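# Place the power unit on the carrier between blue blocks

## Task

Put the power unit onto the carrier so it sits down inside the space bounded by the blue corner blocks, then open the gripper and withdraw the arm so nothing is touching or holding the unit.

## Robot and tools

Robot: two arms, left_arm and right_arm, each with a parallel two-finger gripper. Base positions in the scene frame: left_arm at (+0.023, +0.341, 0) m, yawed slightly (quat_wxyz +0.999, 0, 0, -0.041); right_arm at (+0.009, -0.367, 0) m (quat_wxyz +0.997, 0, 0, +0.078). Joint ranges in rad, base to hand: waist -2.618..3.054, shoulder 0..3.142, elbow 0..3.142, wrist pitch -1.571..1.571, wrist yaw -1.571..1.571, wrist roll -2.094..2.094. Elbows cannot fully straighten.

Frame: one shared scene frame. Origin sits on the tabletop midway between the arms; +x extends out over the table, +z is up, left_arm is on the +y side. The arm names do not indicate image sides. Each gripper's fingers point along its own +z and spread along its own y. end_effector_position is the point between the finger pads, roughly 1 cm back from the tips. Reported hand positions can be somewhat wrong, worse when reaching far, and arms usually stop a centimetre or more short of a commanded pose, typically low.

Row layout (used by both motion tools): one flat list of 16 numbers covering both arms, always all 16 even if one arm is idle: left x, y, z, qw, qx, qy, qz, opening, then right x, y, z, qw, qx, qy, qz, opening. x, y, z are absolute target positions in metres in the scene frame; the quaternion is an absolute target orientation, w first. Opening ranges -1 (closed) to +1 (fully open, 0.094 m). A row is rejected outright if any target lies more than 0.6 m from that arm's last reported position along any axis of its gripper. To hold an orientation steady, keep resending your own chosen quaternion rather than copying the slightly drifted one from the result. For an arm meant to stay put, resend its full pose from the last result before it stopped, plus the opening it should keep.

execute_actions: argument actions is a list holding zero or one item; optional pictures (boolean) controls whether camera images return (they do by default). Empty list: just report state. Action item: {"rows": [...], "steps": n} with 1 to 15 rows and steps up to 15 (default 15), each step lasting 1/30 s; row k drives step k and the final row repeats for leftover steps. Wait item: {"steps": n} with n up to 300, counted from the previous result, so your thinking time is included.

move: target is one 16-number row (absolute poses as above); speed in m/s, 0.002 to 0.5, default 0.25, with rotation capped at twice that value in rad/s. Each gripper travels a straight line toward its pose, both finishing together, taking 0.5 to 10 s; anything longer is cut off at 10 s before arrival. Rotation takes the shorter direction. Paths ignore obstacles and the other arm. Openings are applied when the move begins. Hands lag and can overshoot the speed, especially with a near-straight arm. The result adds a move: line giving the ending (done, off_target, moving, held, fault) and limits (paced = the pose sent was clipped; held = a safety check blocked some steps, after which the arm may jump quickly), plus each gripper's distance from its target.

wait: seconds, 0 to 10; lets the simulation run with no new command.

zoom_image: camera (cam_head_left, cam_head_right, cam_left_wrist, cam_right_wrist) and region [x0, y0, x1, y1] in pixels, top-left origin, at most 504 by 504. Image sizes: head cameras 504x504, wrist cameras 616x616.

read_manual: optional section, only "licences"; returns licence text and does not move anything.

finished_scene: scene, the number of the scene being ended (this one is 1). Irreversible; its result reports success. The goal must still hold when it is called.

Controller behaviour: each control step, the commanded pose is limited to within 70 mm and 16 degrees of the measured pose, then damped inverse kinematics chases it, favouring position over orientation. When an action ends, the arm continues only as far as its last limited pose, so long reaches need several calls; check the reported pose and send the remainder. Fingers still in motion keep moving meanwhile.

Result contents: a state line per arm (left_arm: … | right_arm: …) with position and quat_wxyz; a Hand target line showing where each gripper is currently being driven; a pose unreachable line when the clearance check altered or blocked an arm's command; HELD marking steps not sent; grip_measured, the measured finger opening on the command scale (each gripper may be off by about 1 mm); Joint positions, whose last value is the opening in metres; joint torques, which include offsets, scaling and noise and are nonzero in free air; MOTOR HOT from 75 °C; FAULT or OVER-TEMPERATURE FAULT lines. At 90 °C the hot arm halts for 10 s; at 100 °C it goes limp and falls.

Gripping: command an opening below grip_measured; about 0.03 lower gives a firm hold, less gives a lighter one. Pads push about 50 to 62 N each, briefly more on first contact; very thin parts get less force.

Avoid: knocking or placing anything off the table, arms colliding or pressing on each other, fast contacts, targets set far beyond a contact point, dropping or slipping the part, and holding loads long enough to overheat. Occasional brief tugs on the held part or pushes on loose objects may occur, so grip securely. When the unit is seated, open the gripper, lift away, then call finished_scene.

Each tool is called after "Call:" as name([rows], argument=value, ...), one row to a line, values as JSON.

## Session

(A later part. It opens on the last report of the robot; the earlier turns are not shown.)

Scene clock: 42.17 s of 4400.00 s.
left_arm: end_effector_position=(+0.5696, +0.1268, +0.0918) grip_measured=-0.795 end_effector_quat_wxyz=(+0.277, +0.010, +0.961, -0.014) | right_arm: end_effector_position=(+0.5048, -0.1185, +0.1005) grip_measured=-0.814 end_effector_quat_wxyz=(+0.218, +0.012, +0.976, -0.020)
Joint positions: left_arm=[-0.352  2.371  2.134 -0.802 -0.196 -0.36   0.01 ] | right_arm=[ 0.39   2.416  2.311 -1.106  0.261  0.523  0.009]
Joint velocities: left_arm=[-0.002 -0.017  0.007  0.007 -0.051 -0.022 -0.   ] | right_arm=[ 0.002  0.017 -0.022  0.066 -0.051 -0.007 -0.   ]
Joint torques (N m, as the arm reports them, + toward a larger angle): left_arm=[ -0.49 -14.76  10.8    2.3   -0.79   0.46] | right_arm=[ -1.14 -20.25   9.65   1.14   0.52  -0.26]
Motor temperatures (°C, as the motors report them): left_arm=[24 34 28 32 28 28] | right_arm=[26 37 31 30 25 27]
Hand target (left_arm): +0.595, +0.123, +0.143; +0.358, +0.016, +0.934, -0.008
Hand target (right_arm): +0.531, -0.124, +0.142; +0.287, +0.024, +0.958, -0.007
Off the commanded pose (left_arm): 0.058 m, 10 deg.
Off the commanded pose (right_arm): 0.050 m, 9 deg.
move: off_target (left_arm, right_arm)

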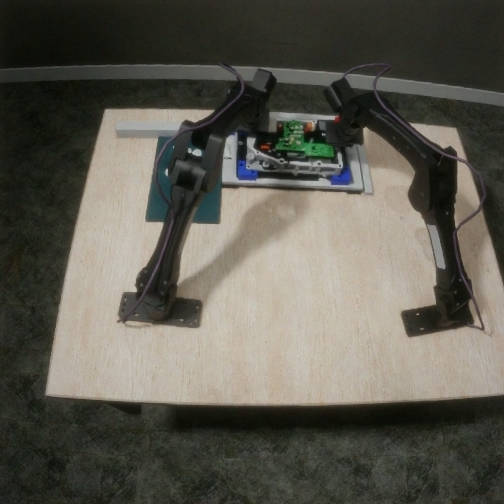

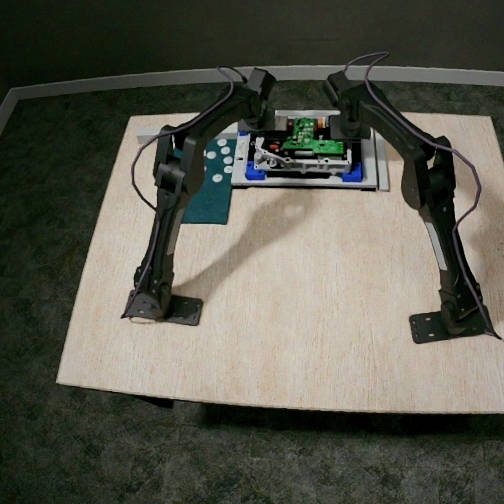

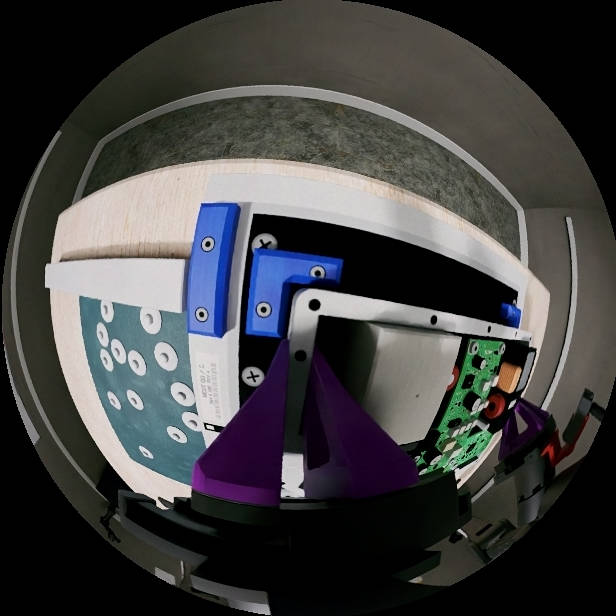

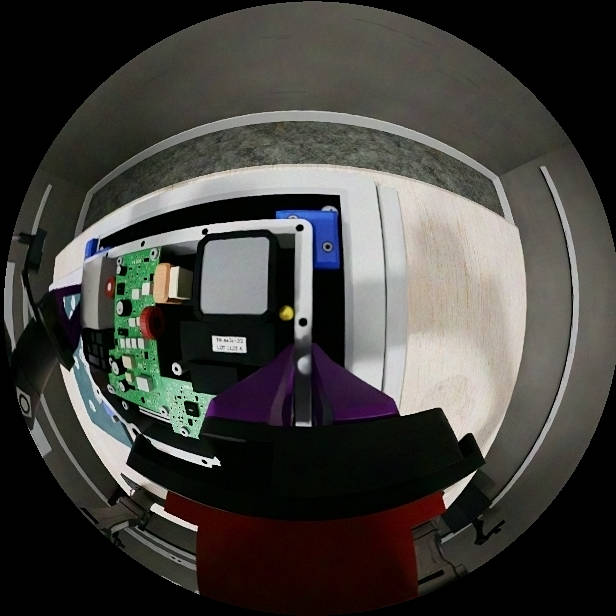

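It needs a few millimetres more forward travel.

Call:
move(target=[0.607,0.123,0.142,0.36,0.021,0.933,-0.008,-0.86,0.543,-0.12,0.138,0.29,0.021,0.957,-0.006,-0.86], speed=0.04)

Call:
zoom_image(camera="cam_head_left", region=[215, 100, 375, 210])

Scene clock: 49.90 s of 4400.00 s.
left_arm: end_effector_position=(+0.5739, +0.1252, +0.0928) grip_measured=-0.795 end_effector_quat_wxyz=(+0.278, +0.011, +0.960, -0.017) | right_arm: end_effector_position=(+0.5085, -0.1202, +0.1012) grip_measured=-0.814 end_effector_quat_wxyz=(+0.216, +0.012, +0.976, -0.020)
Joint positions: left_arm=[-0.349  2.392  2.174 -0.817 -0.189 -0.357  0.01 ] | right_arm=[ 0.382  2.437  2.351 -1.127  0.257  0.518  0.009]
Joint velocities: left_arm=[-0.007 -0.002  0.002 -0.022 -0.022 -0.007 -0.   ] | right_arm=[-0.022  0.007 -0.002  0.051 -0.037 -0.081 -0.001]
Joint torques (N m, as the arm reports them, + toward a larger angle): left_arm=[ -0.08 -14.98  10.83   2.25  -0.84   0.49] | right_arm=[ -1.08 -18.14  12.03   1.18   0.55  -0.25]
Motor temperatures (°C, as the motors report them): left_arm=[24 36 29 32 28 28] | right_arm=[26 40 31 31 24 27]
Hand target (left_arm): +0.599, +0.126, +0.145; +0.358, +0.016, +0.934, -0.008
Hand target (right_arm): +0.538, -0.122, +0.140; +0.288, +0.024, +0.957, -0.006
Off the commanded pose (left_arm): 0.059 m, 10 deg.
Off the commanded pose (right_arm): 0.050 m, 9 deg.
After step 90, 2.20 s passed at rest.
move: off_target (left_arm, right_arm)

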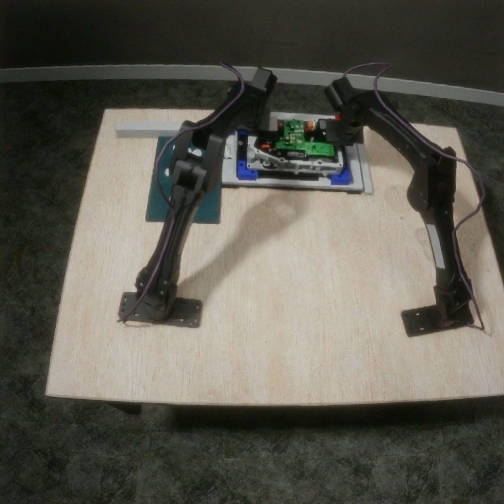

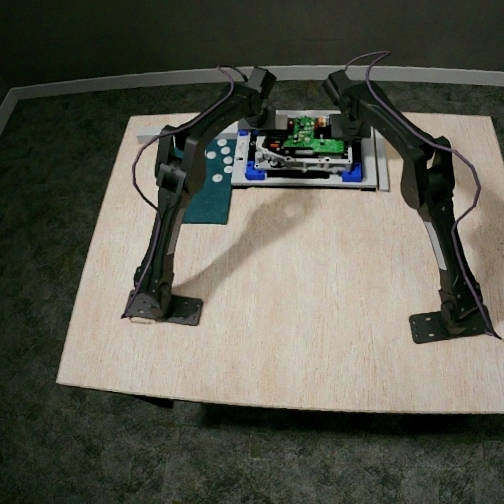

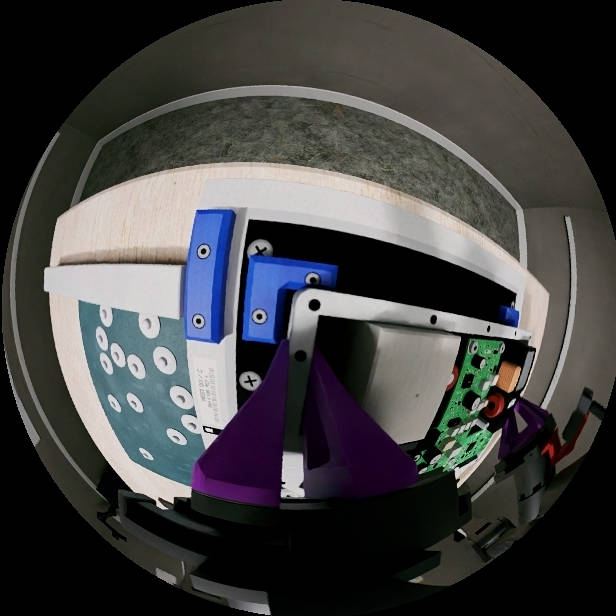

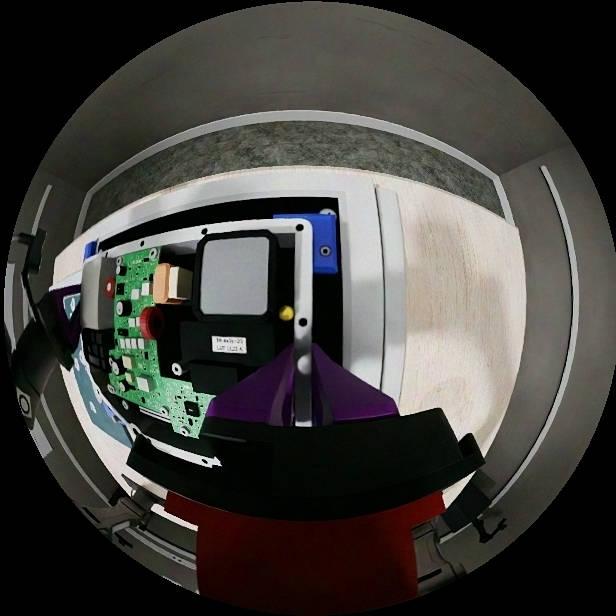

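Region (215, 100, 375, 210) of cam_head_left's 504x504 image, scaled by 3.150, with more detail than that image has; it fills the top 346 rows of this view, and the rest is white.

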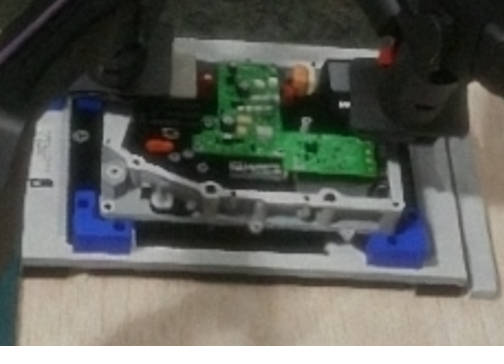

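The right edge is resting on its blocks, so I'm shifting toward +y.

Call:
move(target=[0.605,0.134,0.142,0.36,0.021,0.933,-0.008,-0.86,0.541,-0.109,0.142,0.29,0.021,0.957,-0.006,-0.86], speed=0.04)

Call:
zoom_image(camera="cam_head_left", region=[215, 100, 375, 210])

Scene clock: 55.23 s of 4400.00 s.
left_arm: end_effector_position=(+0.5719, +0.1249, +0.0822) grip_measured=-0.795 end_effector_quat_wxyz=(+0.264, +0.010, +0.964, -0.022) | right_arm: end_effector_position=(+0.5083, -0.1200, +0.0990) grip_measured=-0.814 end_effector_quat_wxyz=(+0.205, +0.011, +0.978, -0.025)
Joint positions: left_arm=[-0.345  2.408  2.173 -0.823 -0.169 -0.363  0.01 ] | right_arm=[ 0.382  2.478  2.426 -1.185  0.254  0.518  0.009]
Joint velocities: left_arm=[-0.007 -0.012 -0.002  0.081  0.022 -0.007 -0.001] | right_arm=[-0.002  0.022  0.017 -0.007  0.051  0.007  0.   ]
Joint torques (N m, as the arm reports them, + toward a larger angle): left_arm=[  0.85 -17.69   8.12   2.34  -0.93   0.64] | right_arm=[  0.3  -19.14  12.51   1.14   0.63  -0.05]
Motor temperatures (°C, as the motors report them): left_arm=[24 37 29 33 28 28] | right_arm=[26 40 31 31 24 27]
Hand target (left_arm): +0.598, +0.137, +0.144; +0.353, +0.015, +0.935, -0.005
Hand target (right_arm): +0.535, -0.111, +0.145; +0.288, +0.024, +0.957, -0.004
Off the commanded pose (left_arm): 0.069 m, 12 deg.
Off the commanded pose (right_arm): 0.055 m, 10 deg.
move: off_target (left_arm, right_arm)

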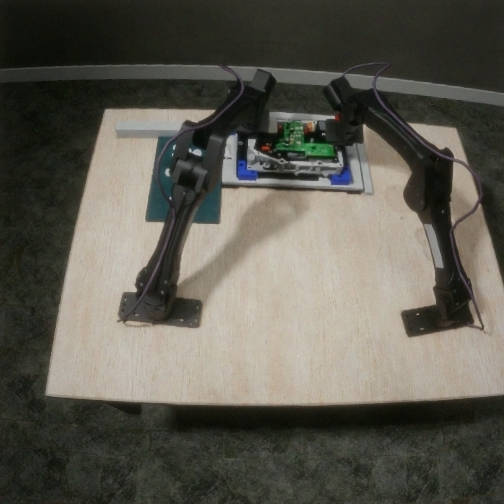

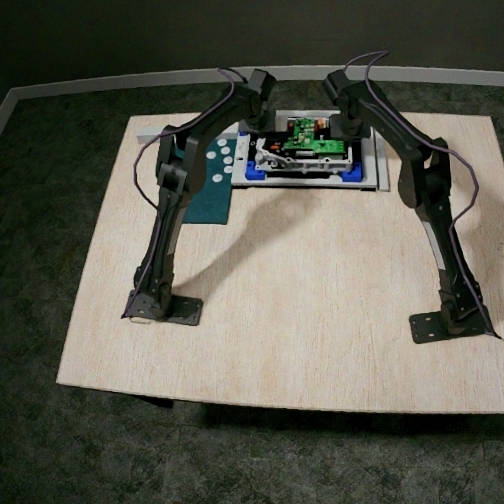

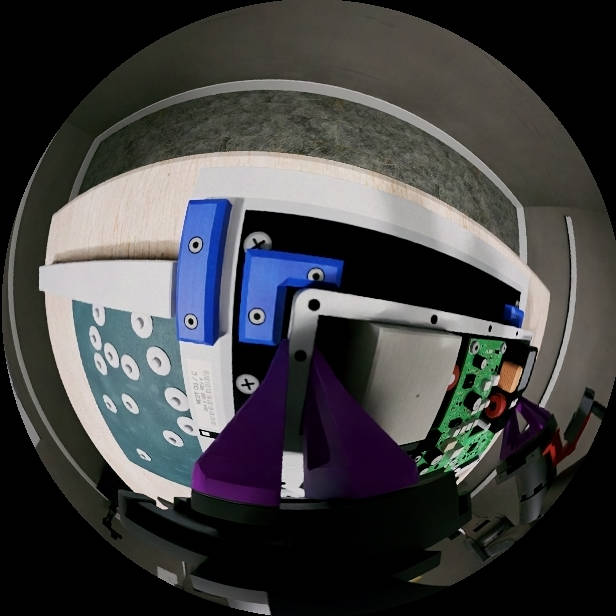

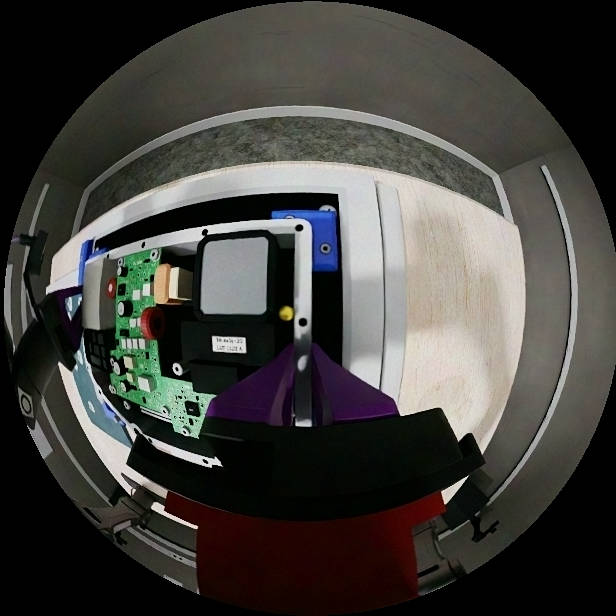

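Region (215, 100, 375, 210) of cam_head_left's 504x504 image, scaled by 3.150, with more detail than that image has; it fills the top 346 rows of this view, and the rest is white.

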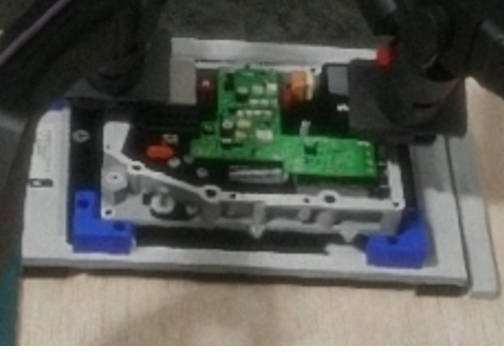

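Call:
execute_actions([
  {"rows":[[0.603,0.137,0.138,0.36,0.021,0.933,-0.008,-0.86,0.541,-0.106,0.143,0.29,0.021,0.957,-0.006,-0.86],[0.603,0.139,0.138,0.36,0.021,0.933,-0.008,-0.86,0.541,-0.104,0.143,0.29,0.021,0.957,-0.006,-0.86],[0.603,0.141,0.138,0.36,0.021,0.933,-0.008,-0.86,0.541,-0.102,0.143,0.29,0.021,0.957,-0.006,-0.86],[0.603,0.142,0.138,0.36,0.021,0.933,-0.008,-0.86,0.541,-0.10,0.143,0.29,0.021,0.957,-0.006,-0.86]],"steps":15},
])

Call:
zoom_image(camera="cam_head_left", region=[215, 100, 375, 210])

Scene clock: 68.30 s of 4400.00 s.
left_arm: end_effector_position=(+0.5718, +0.1285, +0.0814) grip_measured=-0.795 end_effector_quat_wxyz=(+0.271, +0.007, +0.962, -0.021) | right_arm: end_effector_position=(+0.5128, -0.1183, +0.0937) grip_measured=-0.814 end_effector_quat_wxyz=(+0.204, +0.009, +0.978, -0.031)
Joint positions: left_arm=[-0.342  2.386  2.124 -0.784 -0.175 -0.363  0.01 ] | right_arm=[ 0.383  2.527  2.496 -1.214  0.263  0.516  0.009]
Joint velocities: left_arm=[-0.007 -0.002  0.007 -0.037  0.007 -0.037  0.   ] | right_arm=[ 0.007  0.027  0.037  0.051 -0.022 -0.022 -0.   ]
Joint torques (N m, as the arm reports them, + toward a larger angle): left_arm=[  1.49 -17.77   7.45   2.32  -0.83   0.74] | right_arm=[  1.08 -20.45  13.19   1.05   0.61   0.16]
Motor temperatures (°C, as the motors report them): left_arm=[24 41 29 34 29 28] | right_arm=[26 42 32 32 24 27]
Hand target (left_arm): +0.596, +0.144, +0.140; +0.353, +0.015, +0.935, -0.004
Hand target (right_arm): +0.534, -0.103, +0.146; +0.288, +0.024, +0.957, -0.002
Off the commanded pose (left_arm): 0.066 m, 11 deg.
Off the commanded pose (right_arm): 0.060 m, 11 deg.
Steps of this call (steps 1 to 90: nothing new was sent; then 9.57 s passed at rest; steps 91 to 105: all 15 steps of this action). Readings (end_effector_position):
91: left_arm (+0.5720, +0.1252, +0.0825) | right_arm (+0.5083, -0.1200, +0.0990)
92: left_arm (+0.5720, +0.1256, +0.0827) | right_arm (+0.5087, -0.1199, +0.0993)
94: left_arm (+0.5719, +0.1267, +0.0835) | right_arm (+0.5103, -0.1189, +0.0995)
98: left_arm (+0.5720, +0.1282, +0.0825) | right_arm (+0.5122, -0.1184, +0.0923)
105: the state above

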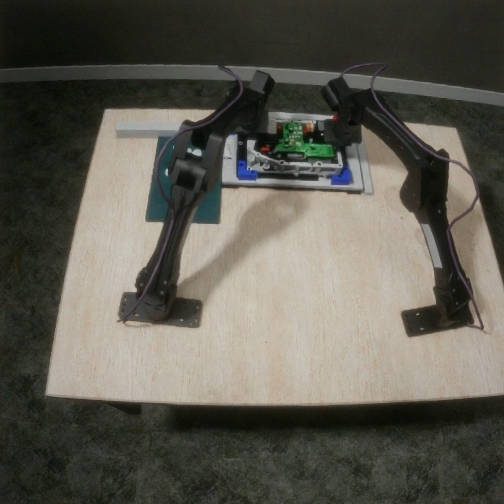

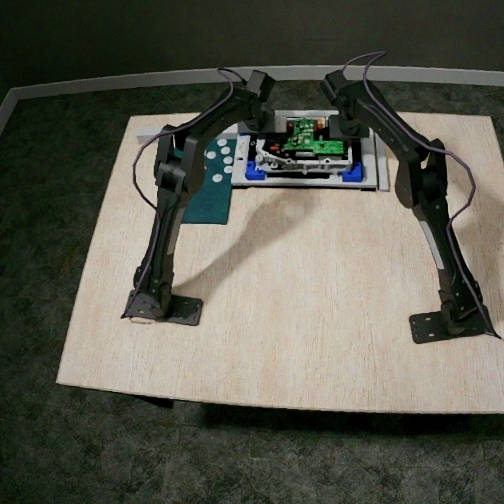

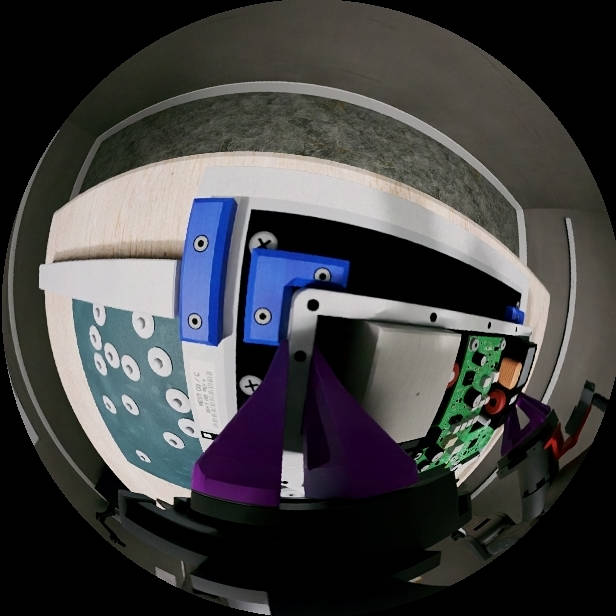

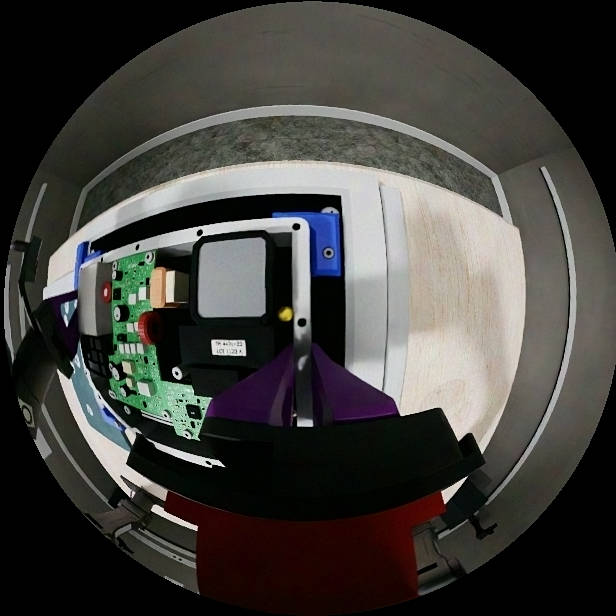

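Region (215, 100, 375, 210) of cam_head_left's 504x504 image, scaled by 3.150, with more detail than that image has; it fills the top 346 rows of this view, and the rest is white.

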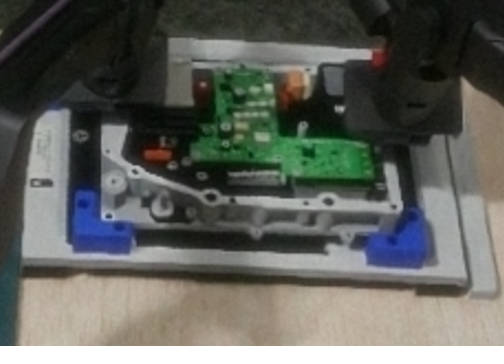

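Call:
move(target=[0.59,0.13,0.09,0.33,0.015,0.944,-0.008,-0.86,0.528,-0.114,0.09,0.265,0.015,0.964,-0.006,-0.86], speed=0.015)

Call:
zoom_image(camera="cam_head_left", region=[215, 100, 375, 210])

Scene clock: 78.97 s of 4400.00 s.
left_arm: end_effector_position=(+0.5703, +0.1279, +0.0769) grip_measured=-0.795 end_effector_quat_wxyz=(+0.283, +0.001, +0.959, -0.010) | right_arm: end_effector_position=(+0.5114, -0.1194, +0.0777) grip_measured=-0.814 end_effector_quat_wxyz=(+0.218, +0.011, +0.976, -0.012)
Joint positions: left_arm=[-0.356  2.369  2.065 -0.73  -0.215 -0.376  0.01 ] | right_arm=[ 0.377  2.421  2.226 -1.005  0.243  0.509  0.009]
Joint velocities: left_arm=[-0.002 -0.002  0.002  0.007  0.007  0.081  0.001] | right_arm=[-0.002 -0.012  0.012 -0.037 -0.037  0.022 -0.   ]
Joint torques (N m, as the arm reports them, + toward a larger angle): left_arm=[  0.75 -13.61   5.6    2.5   -0.38   0.49] | right_arm=[  0.3  -17.45   6.84   1.21   0.43  -0.02]
Motor temperatures (°C, as the motors report them): left_arm=[24 42 28 34 28 28] | right_arm=[26 44 31 32 24 27]
Hand target (left_arm): +0.588, +0.131, +0.092; +0.326, +0.013, +0.945, -0.006
Hand target (right_arm): +0.527, -0.114, +0.091; +0.262, +0.017, +0.965, -0.006
Off the commanded pose (left_arm): 0.024 m, 6 deg.
Off the commanded pose (right_arm): 0.021 m, 6 deg.
After step 90, 2.90 s passed at rest.
move: off_target (left_arm, right_arm)

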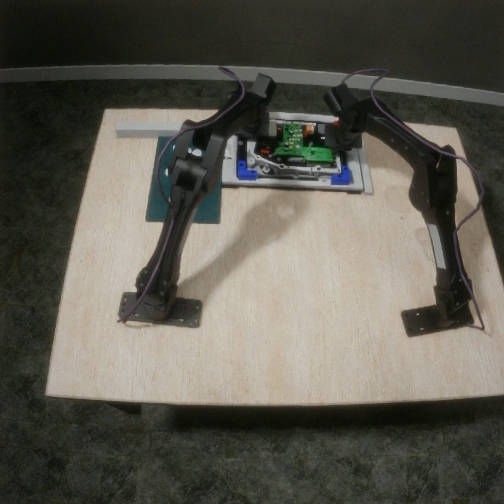

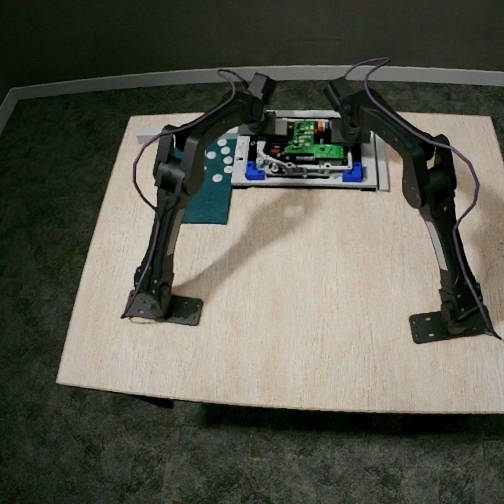

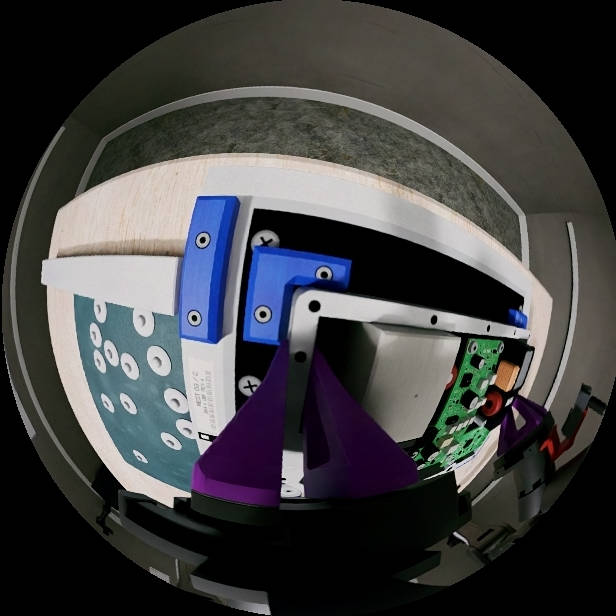

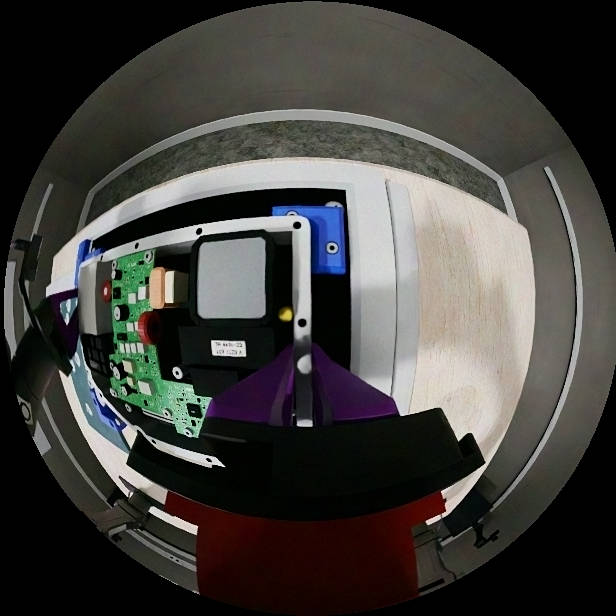

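Region (215, 100, 375, 210) of cam_head_left's 504x504 image, scaled by 3.150, with more detail than that image has; it fills the top 346 rows of this view, and the rest is white.

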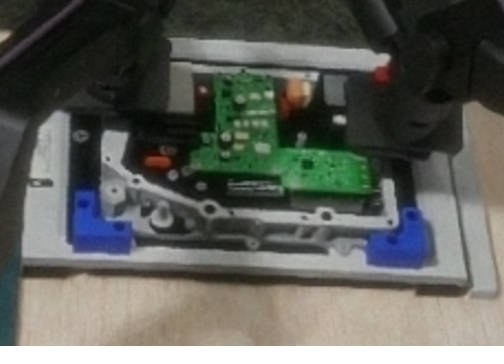

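Call:
move(target=[0.572,0.128,0.083,0.287,0.01,0.958,-0.007,-0.68,0.512,-0.12,0.085,0.222,0.012,0.975,-0.006,-0.72], speed=0.02)

Call:
move(target=[0.56,0.128,0.15,0.287,0.01,0.958,-0.007,-0.68,0.502,-0.121,0.15,0.222,0.012,0.975,-0.006,-0.72], speed=0.05)

Call:
move(target=[0.28,0.28,0.15,0.287,0.01,0.958,-0.007,-0.68,0.28,-0.28,0.15,0.222,0.012,0.975,-0.006,-0.72])

Call:
zoom_image(camera="cam_head_left", region=[215, 100, 375, 210])

Scene clock: 83.70 s of 4400.00 s.
left_arm: end_effector_position=(+0.5698, +0.1275, +0.0767) grip_measured=-0.682 end_effector_quat_wxyz=(+0.283, +0.006, +0.959, -0.008) | right_arm: end_effector_position=(+0.5106, -0.1204, +0.0775) grip_measured=-0.722 end_effector_quat_wxyz=(+0.216, +0.011, +0.976, -0.013)
Joint positions: left_arm=[-0.356  2.369  2.065 -0.731 -0.214 -0.366  0.015] | right_arm=[ 0.376  2.42   2.225 -1.01   0.242  0.511  0.013]
Joint velocities: left_arm=[-0.007  0.002 -0.007  0.037  0.051 -0.007 -0.   ] | right_arm=[-0.007 -0.002 -0.012 -0.022  0.007  0.007 -0.001]
Joint torques (N m, as the arm reports them, + toward a larger angle): left_arm=[  0.14 -13.03   7.56   1.29  -0.14   0.09] | right_arm=[ -0.29 -17.4    7.69   0.61   0.02  -0.05]
Motor temperatures (°C, as the motors report them): left_arm=[24 41 28 35 28 28] | right_arm=[26 43 31 32 24 27]
Hand target (left_arm): +0.572, +0.128, +0.083; +0.287, +0.010, +0.958, -0.007
Hand target (right_arm): +0.512, -0.120, +0.085; +0.222, +0.012, +0.975, -0.006
Off the commanded pose (left_arm): 0.007 m, 1 deg.
Off the commanded pose (right_arm): 0.008 m, 1 deg.
After step 90, 1.03 s passed at rest.
move: done

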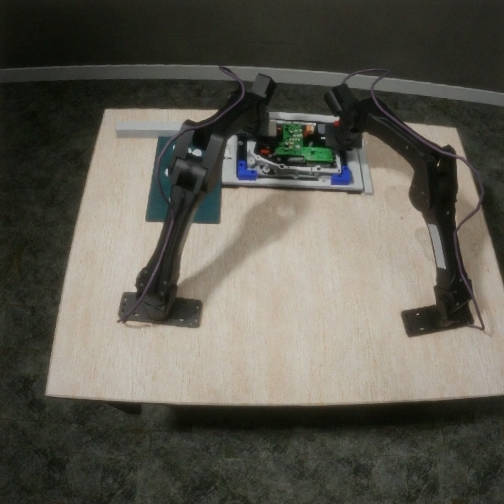

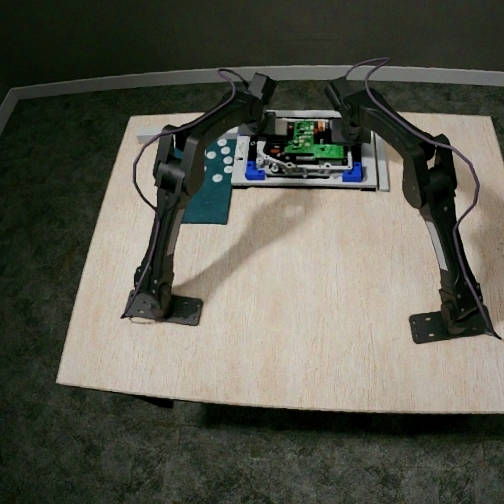

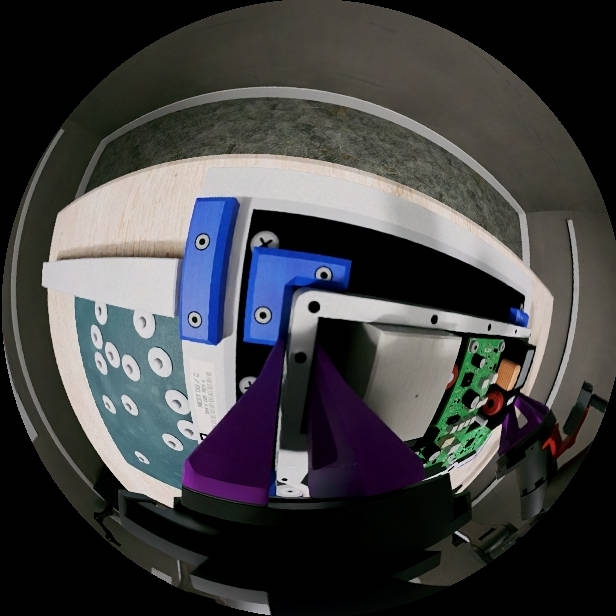

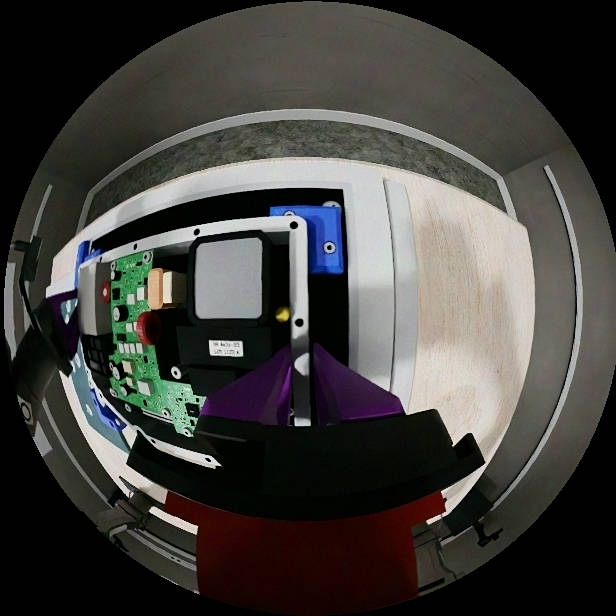

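Scene clock: 85.77 s of 4400.00 s.
left_arm: end_effector_position=(+0.5600, +0.1311, +0.1306) grip_measured=-0.682 end_effector_quat_wxyz=(+0.274, +0.008, +0.962, -0.007) | right_arm: end_effector_position=(+0.4981, -0.1255, +0.1322) grip_measured=-0.721 end_effector_quat_wxyz=(+0.202, +0.011, +0.979, -0.013)
Joint positions: left_arm=[-0.356  2.343  2.243 -0.952 -0.209 -0.366  0.015] | right_arm=[ 0.375  2.433  2.481 -1.277  0.229  0.515  0.013]
Joint velocities: left_arm=[-0.002  0.002 -0.007 -0.051  0.007  0.037 -0.   ] | right_arm=[-0.007  0.007  0.002  0.022 -0.007  0.037 -0.   ]
Joint torques (N m, as the arm reports them, + toward a larger angle): left_arm=[ -0.64 -14.05   8.31   1.1   -0.24   0.03] | right_arm=[  0.39 -17.09  10.53   0.47   0.22   0.  ]
Motor temperatures (°C, as the motors report them): left_arm=[24 41 28 34 28 28] | right_arm=[26 44 31 32 24 27]
Hand target (left_arm): +0.558, +0.129, +0.150; +0.287, +0.010, +0.958, -0.007
Hand target (right_arm): +0.501, -0.122, +0.150; +0.222, +0.012, +0.975, -0.006
Off the commanded pose (left_arm): 0.020 m, 2 deg.
Off the commanded pose (right_arm): 0.019 m, 2 deg.
move: off_target (left_arm, right_arm)

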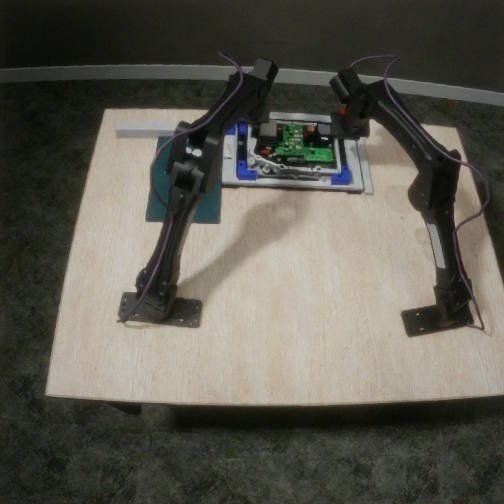

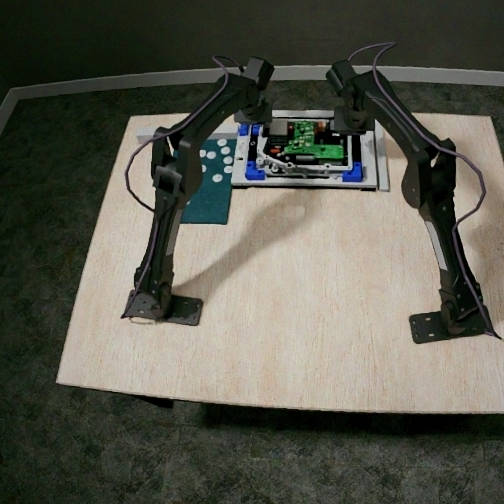

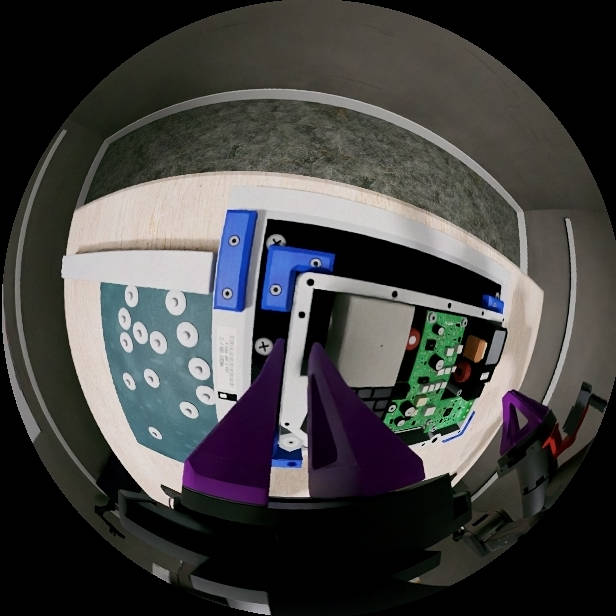

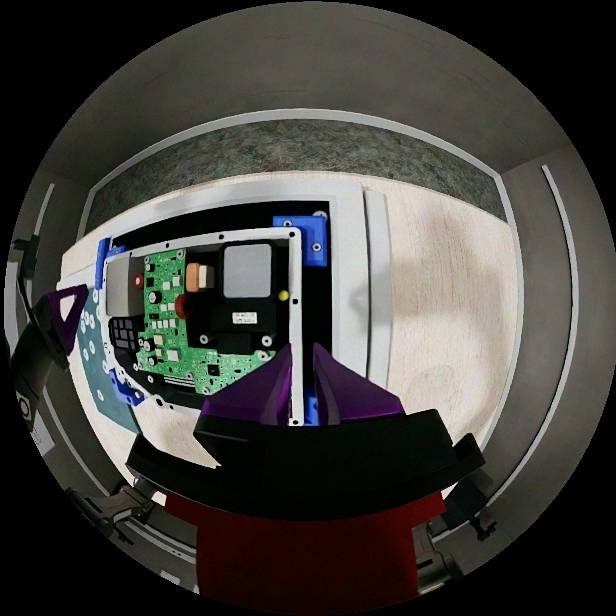

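Scene clock: 87.63 s of 4400.00 s.
left_arm: end_effector_position=(+0.2883, +0.2747, +0.1524) grip_measured=-0.682 end_effector_quat_wxyz=(+0.298, +0.009, +0.955, -0.011) | right_arm: end_effector_position=(+0.2827, -0.2805, +0.1458) grip_measured=-0.721 end_effector_quat_wxyz=(+0.215, +0.012, +0.976, -0.011)
Joint positions: left_arm=[-0.283  1.032  0.841 -0.799 -0.179 -0.294  0.015] | right_arm=[ 0.27   1.262  1.031 -0.951  0.199  0.412  0.013]
Joint velocities: left_arm=[-0.002 -0.002  0.002 -0.066  0.007  0.037 -0.   ] | right_arm=[ 0.002 -0.007 -0.012 -0.007 -0.022  0.007 -0.   ]
Joint torques (N m, as the arm reports them, + toward a larger angle): left_arm=[ 0.8  -3.71  5.09  1.25 -0.07  0.12] | right_arm=[-0.78 -6.54  7.24  0.62  0.02 -0.09]
Motor temperatures (°C, as the motors report them): left_arm=[24 40 28 34 28 28] | right_arm=[26 43 31 32 24 27]
Hand target (left_arm): +0.280, +0.280, +0.147; +0.287, +0.010, +0.958, -0.006
Hand target (right_arm): +0.282, -0.283, +0.148; +0.221, +0.012, +0.975, -0.006
Off the commanded pose (left_arm): 0.010 m, 1 deg.
Off the commanded pose (right_arm): 0.005 m, 1 deg.
move: done

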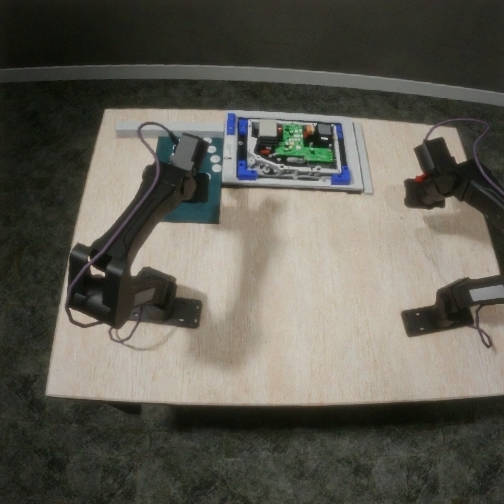

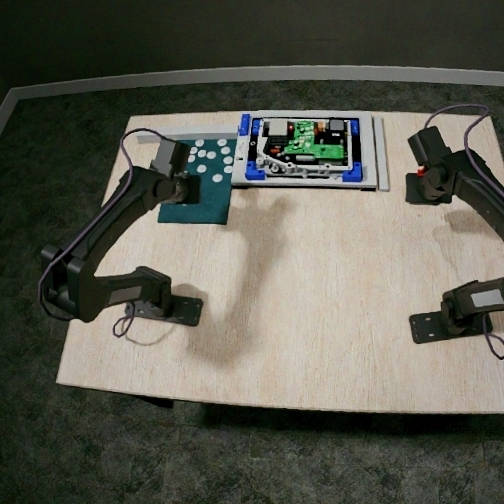

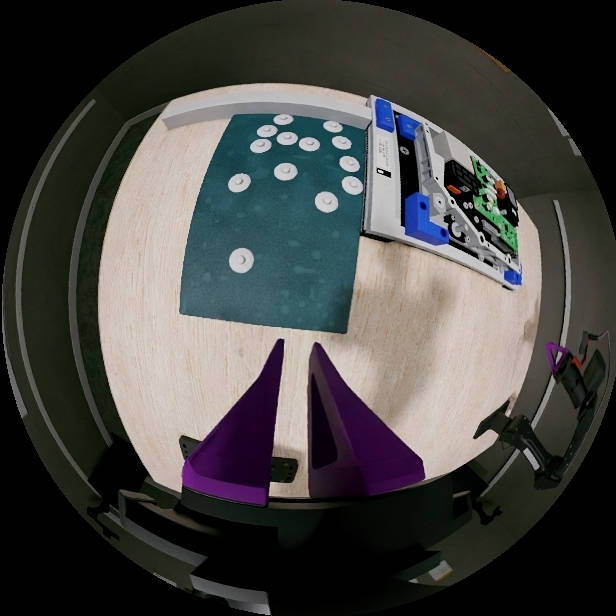

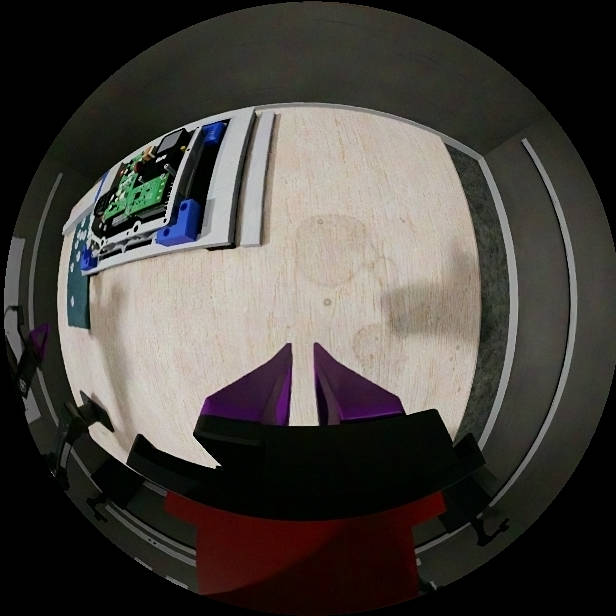

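Region (215, 100, 375, 210) of cam_head_left's 504x504 image, scaled by 3.150, with more detail than that image has; it fills the top 346 rows of this view, and the rest is white.

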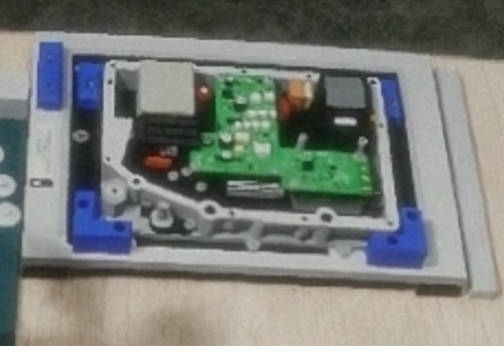

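Call:
execute_actions(actions=[])

Scene clock: 91.00 s of 4400.00 s.
left_arm: end_effector_position=(+0.2880, +0.2747, +0.1522) grip_measured=-0.682 end_effector_quat_wxyz=(+0.297, +0.009, +0.955, -0.011) | right_arm: end_effector_position=(+0.2826, -0.2804, +0.1457) grip_measured=-0.721 end_effector_quat_wxyz=(+0.215, +0.011, +0.976, -0.011)
Joint positions: left_arm=[-0.283  1.032  0.841 -0.801 -0.179 -0.294  0.015] | right_arm=[ 0.27   1.262  1.031 -0.951  0.199  0.411  0.013]
Joint velocities: left_arm=[-0.002 -0.007 -0.012 -0.007  0.007 -0.037  0.   ] | right_arm=[ 0.002  0.012 -0.002  0.022  0.037  0.022 -0.   ]
Joint torques (N m, as the arm reports them, + toward a larger angle): left_arm=[ 0.82 -3.71  5.1   1.24 -0.06  0.1 ] | right_arm=[-0.75 -6.65  7.13  0.62  0.03 -0.11]
Motor temperatures (°C, as the motors report them): left_arm=[24 38 28 34 28 28] | right_arm=[26 42 31 32 24 27]
Hand target (left_arm): +0.280, +0.280, +0.147; +0.287, +0.010, +0.958, -0.006
Hand target (right_arm): +0.282, -0.283, +0.148; +0.221, +0.012, +0.975, -0.007
Off the commanded pose (left_arm): 0.010 m, 1 deg.
Off the commanded pose (right_arm): 0.005 m, 1 deg.
Steps of this call (steps 1 to 90: nothing new was sent; then 0.37 s passed at rest). Readings (end_effector_position):
1: left_arm (+0.2882, +0.2747, +0.1524) | right_arm (+0.2827, -0.2805, +0.1458)
2: left_arm (+0.2882, +0.2747, +0.1524) | right_arm (+0.2827, -0.2805, +0.1458)
4: left_arm (+0.2881, +0.2747, +0.1523) | right_arm (+0.2826, -0.2804, +0.1457)
8: left_arm (+0.2881, +0.2747, +0.1522) | right_arm (+0.2826, -0.2804, +0.1457)
90: the state above

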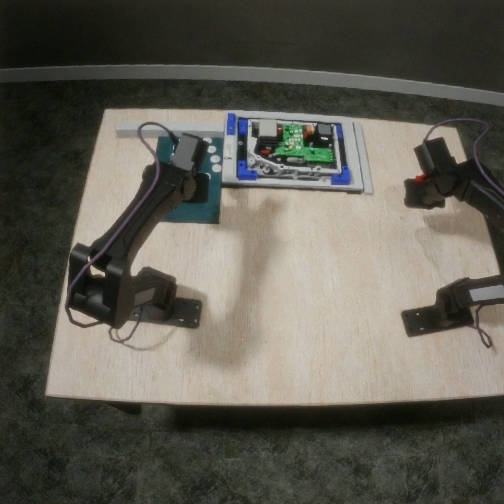

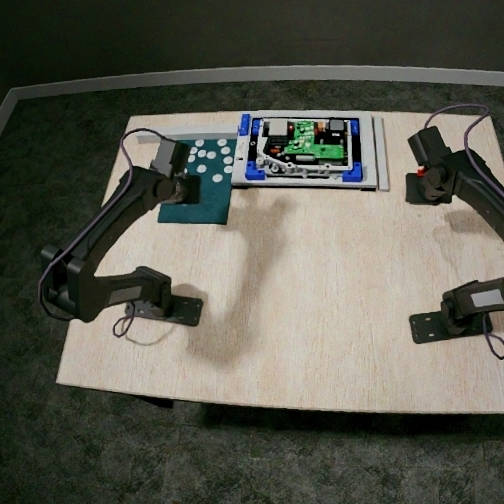

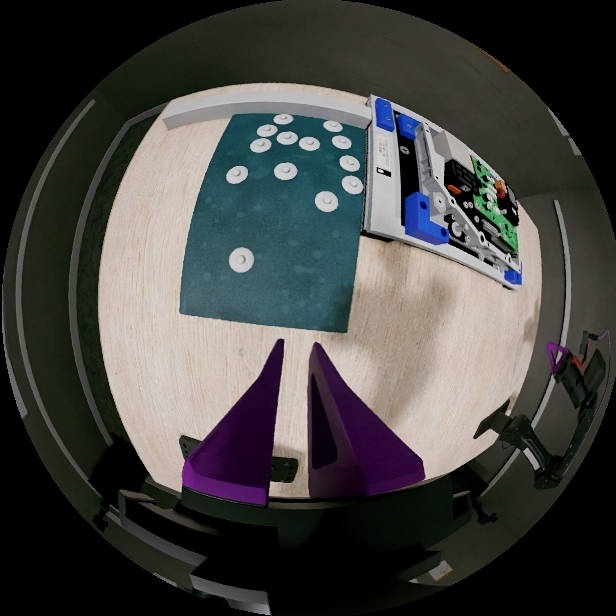

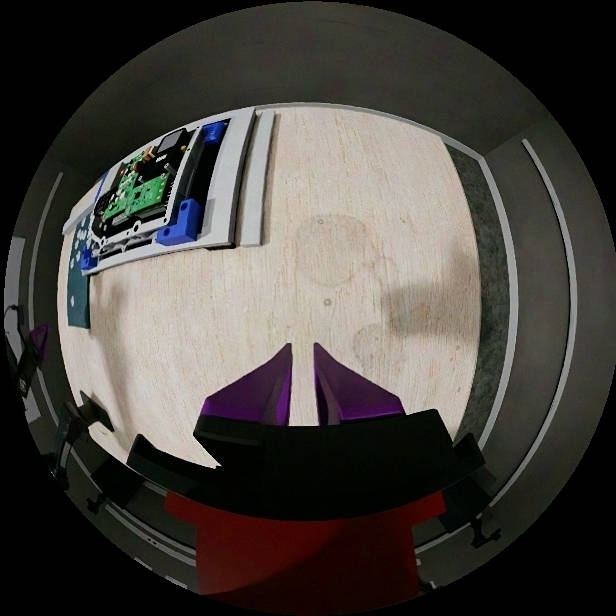

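Call:
finished_scene(scene=2)

The scene is finished: the task was done.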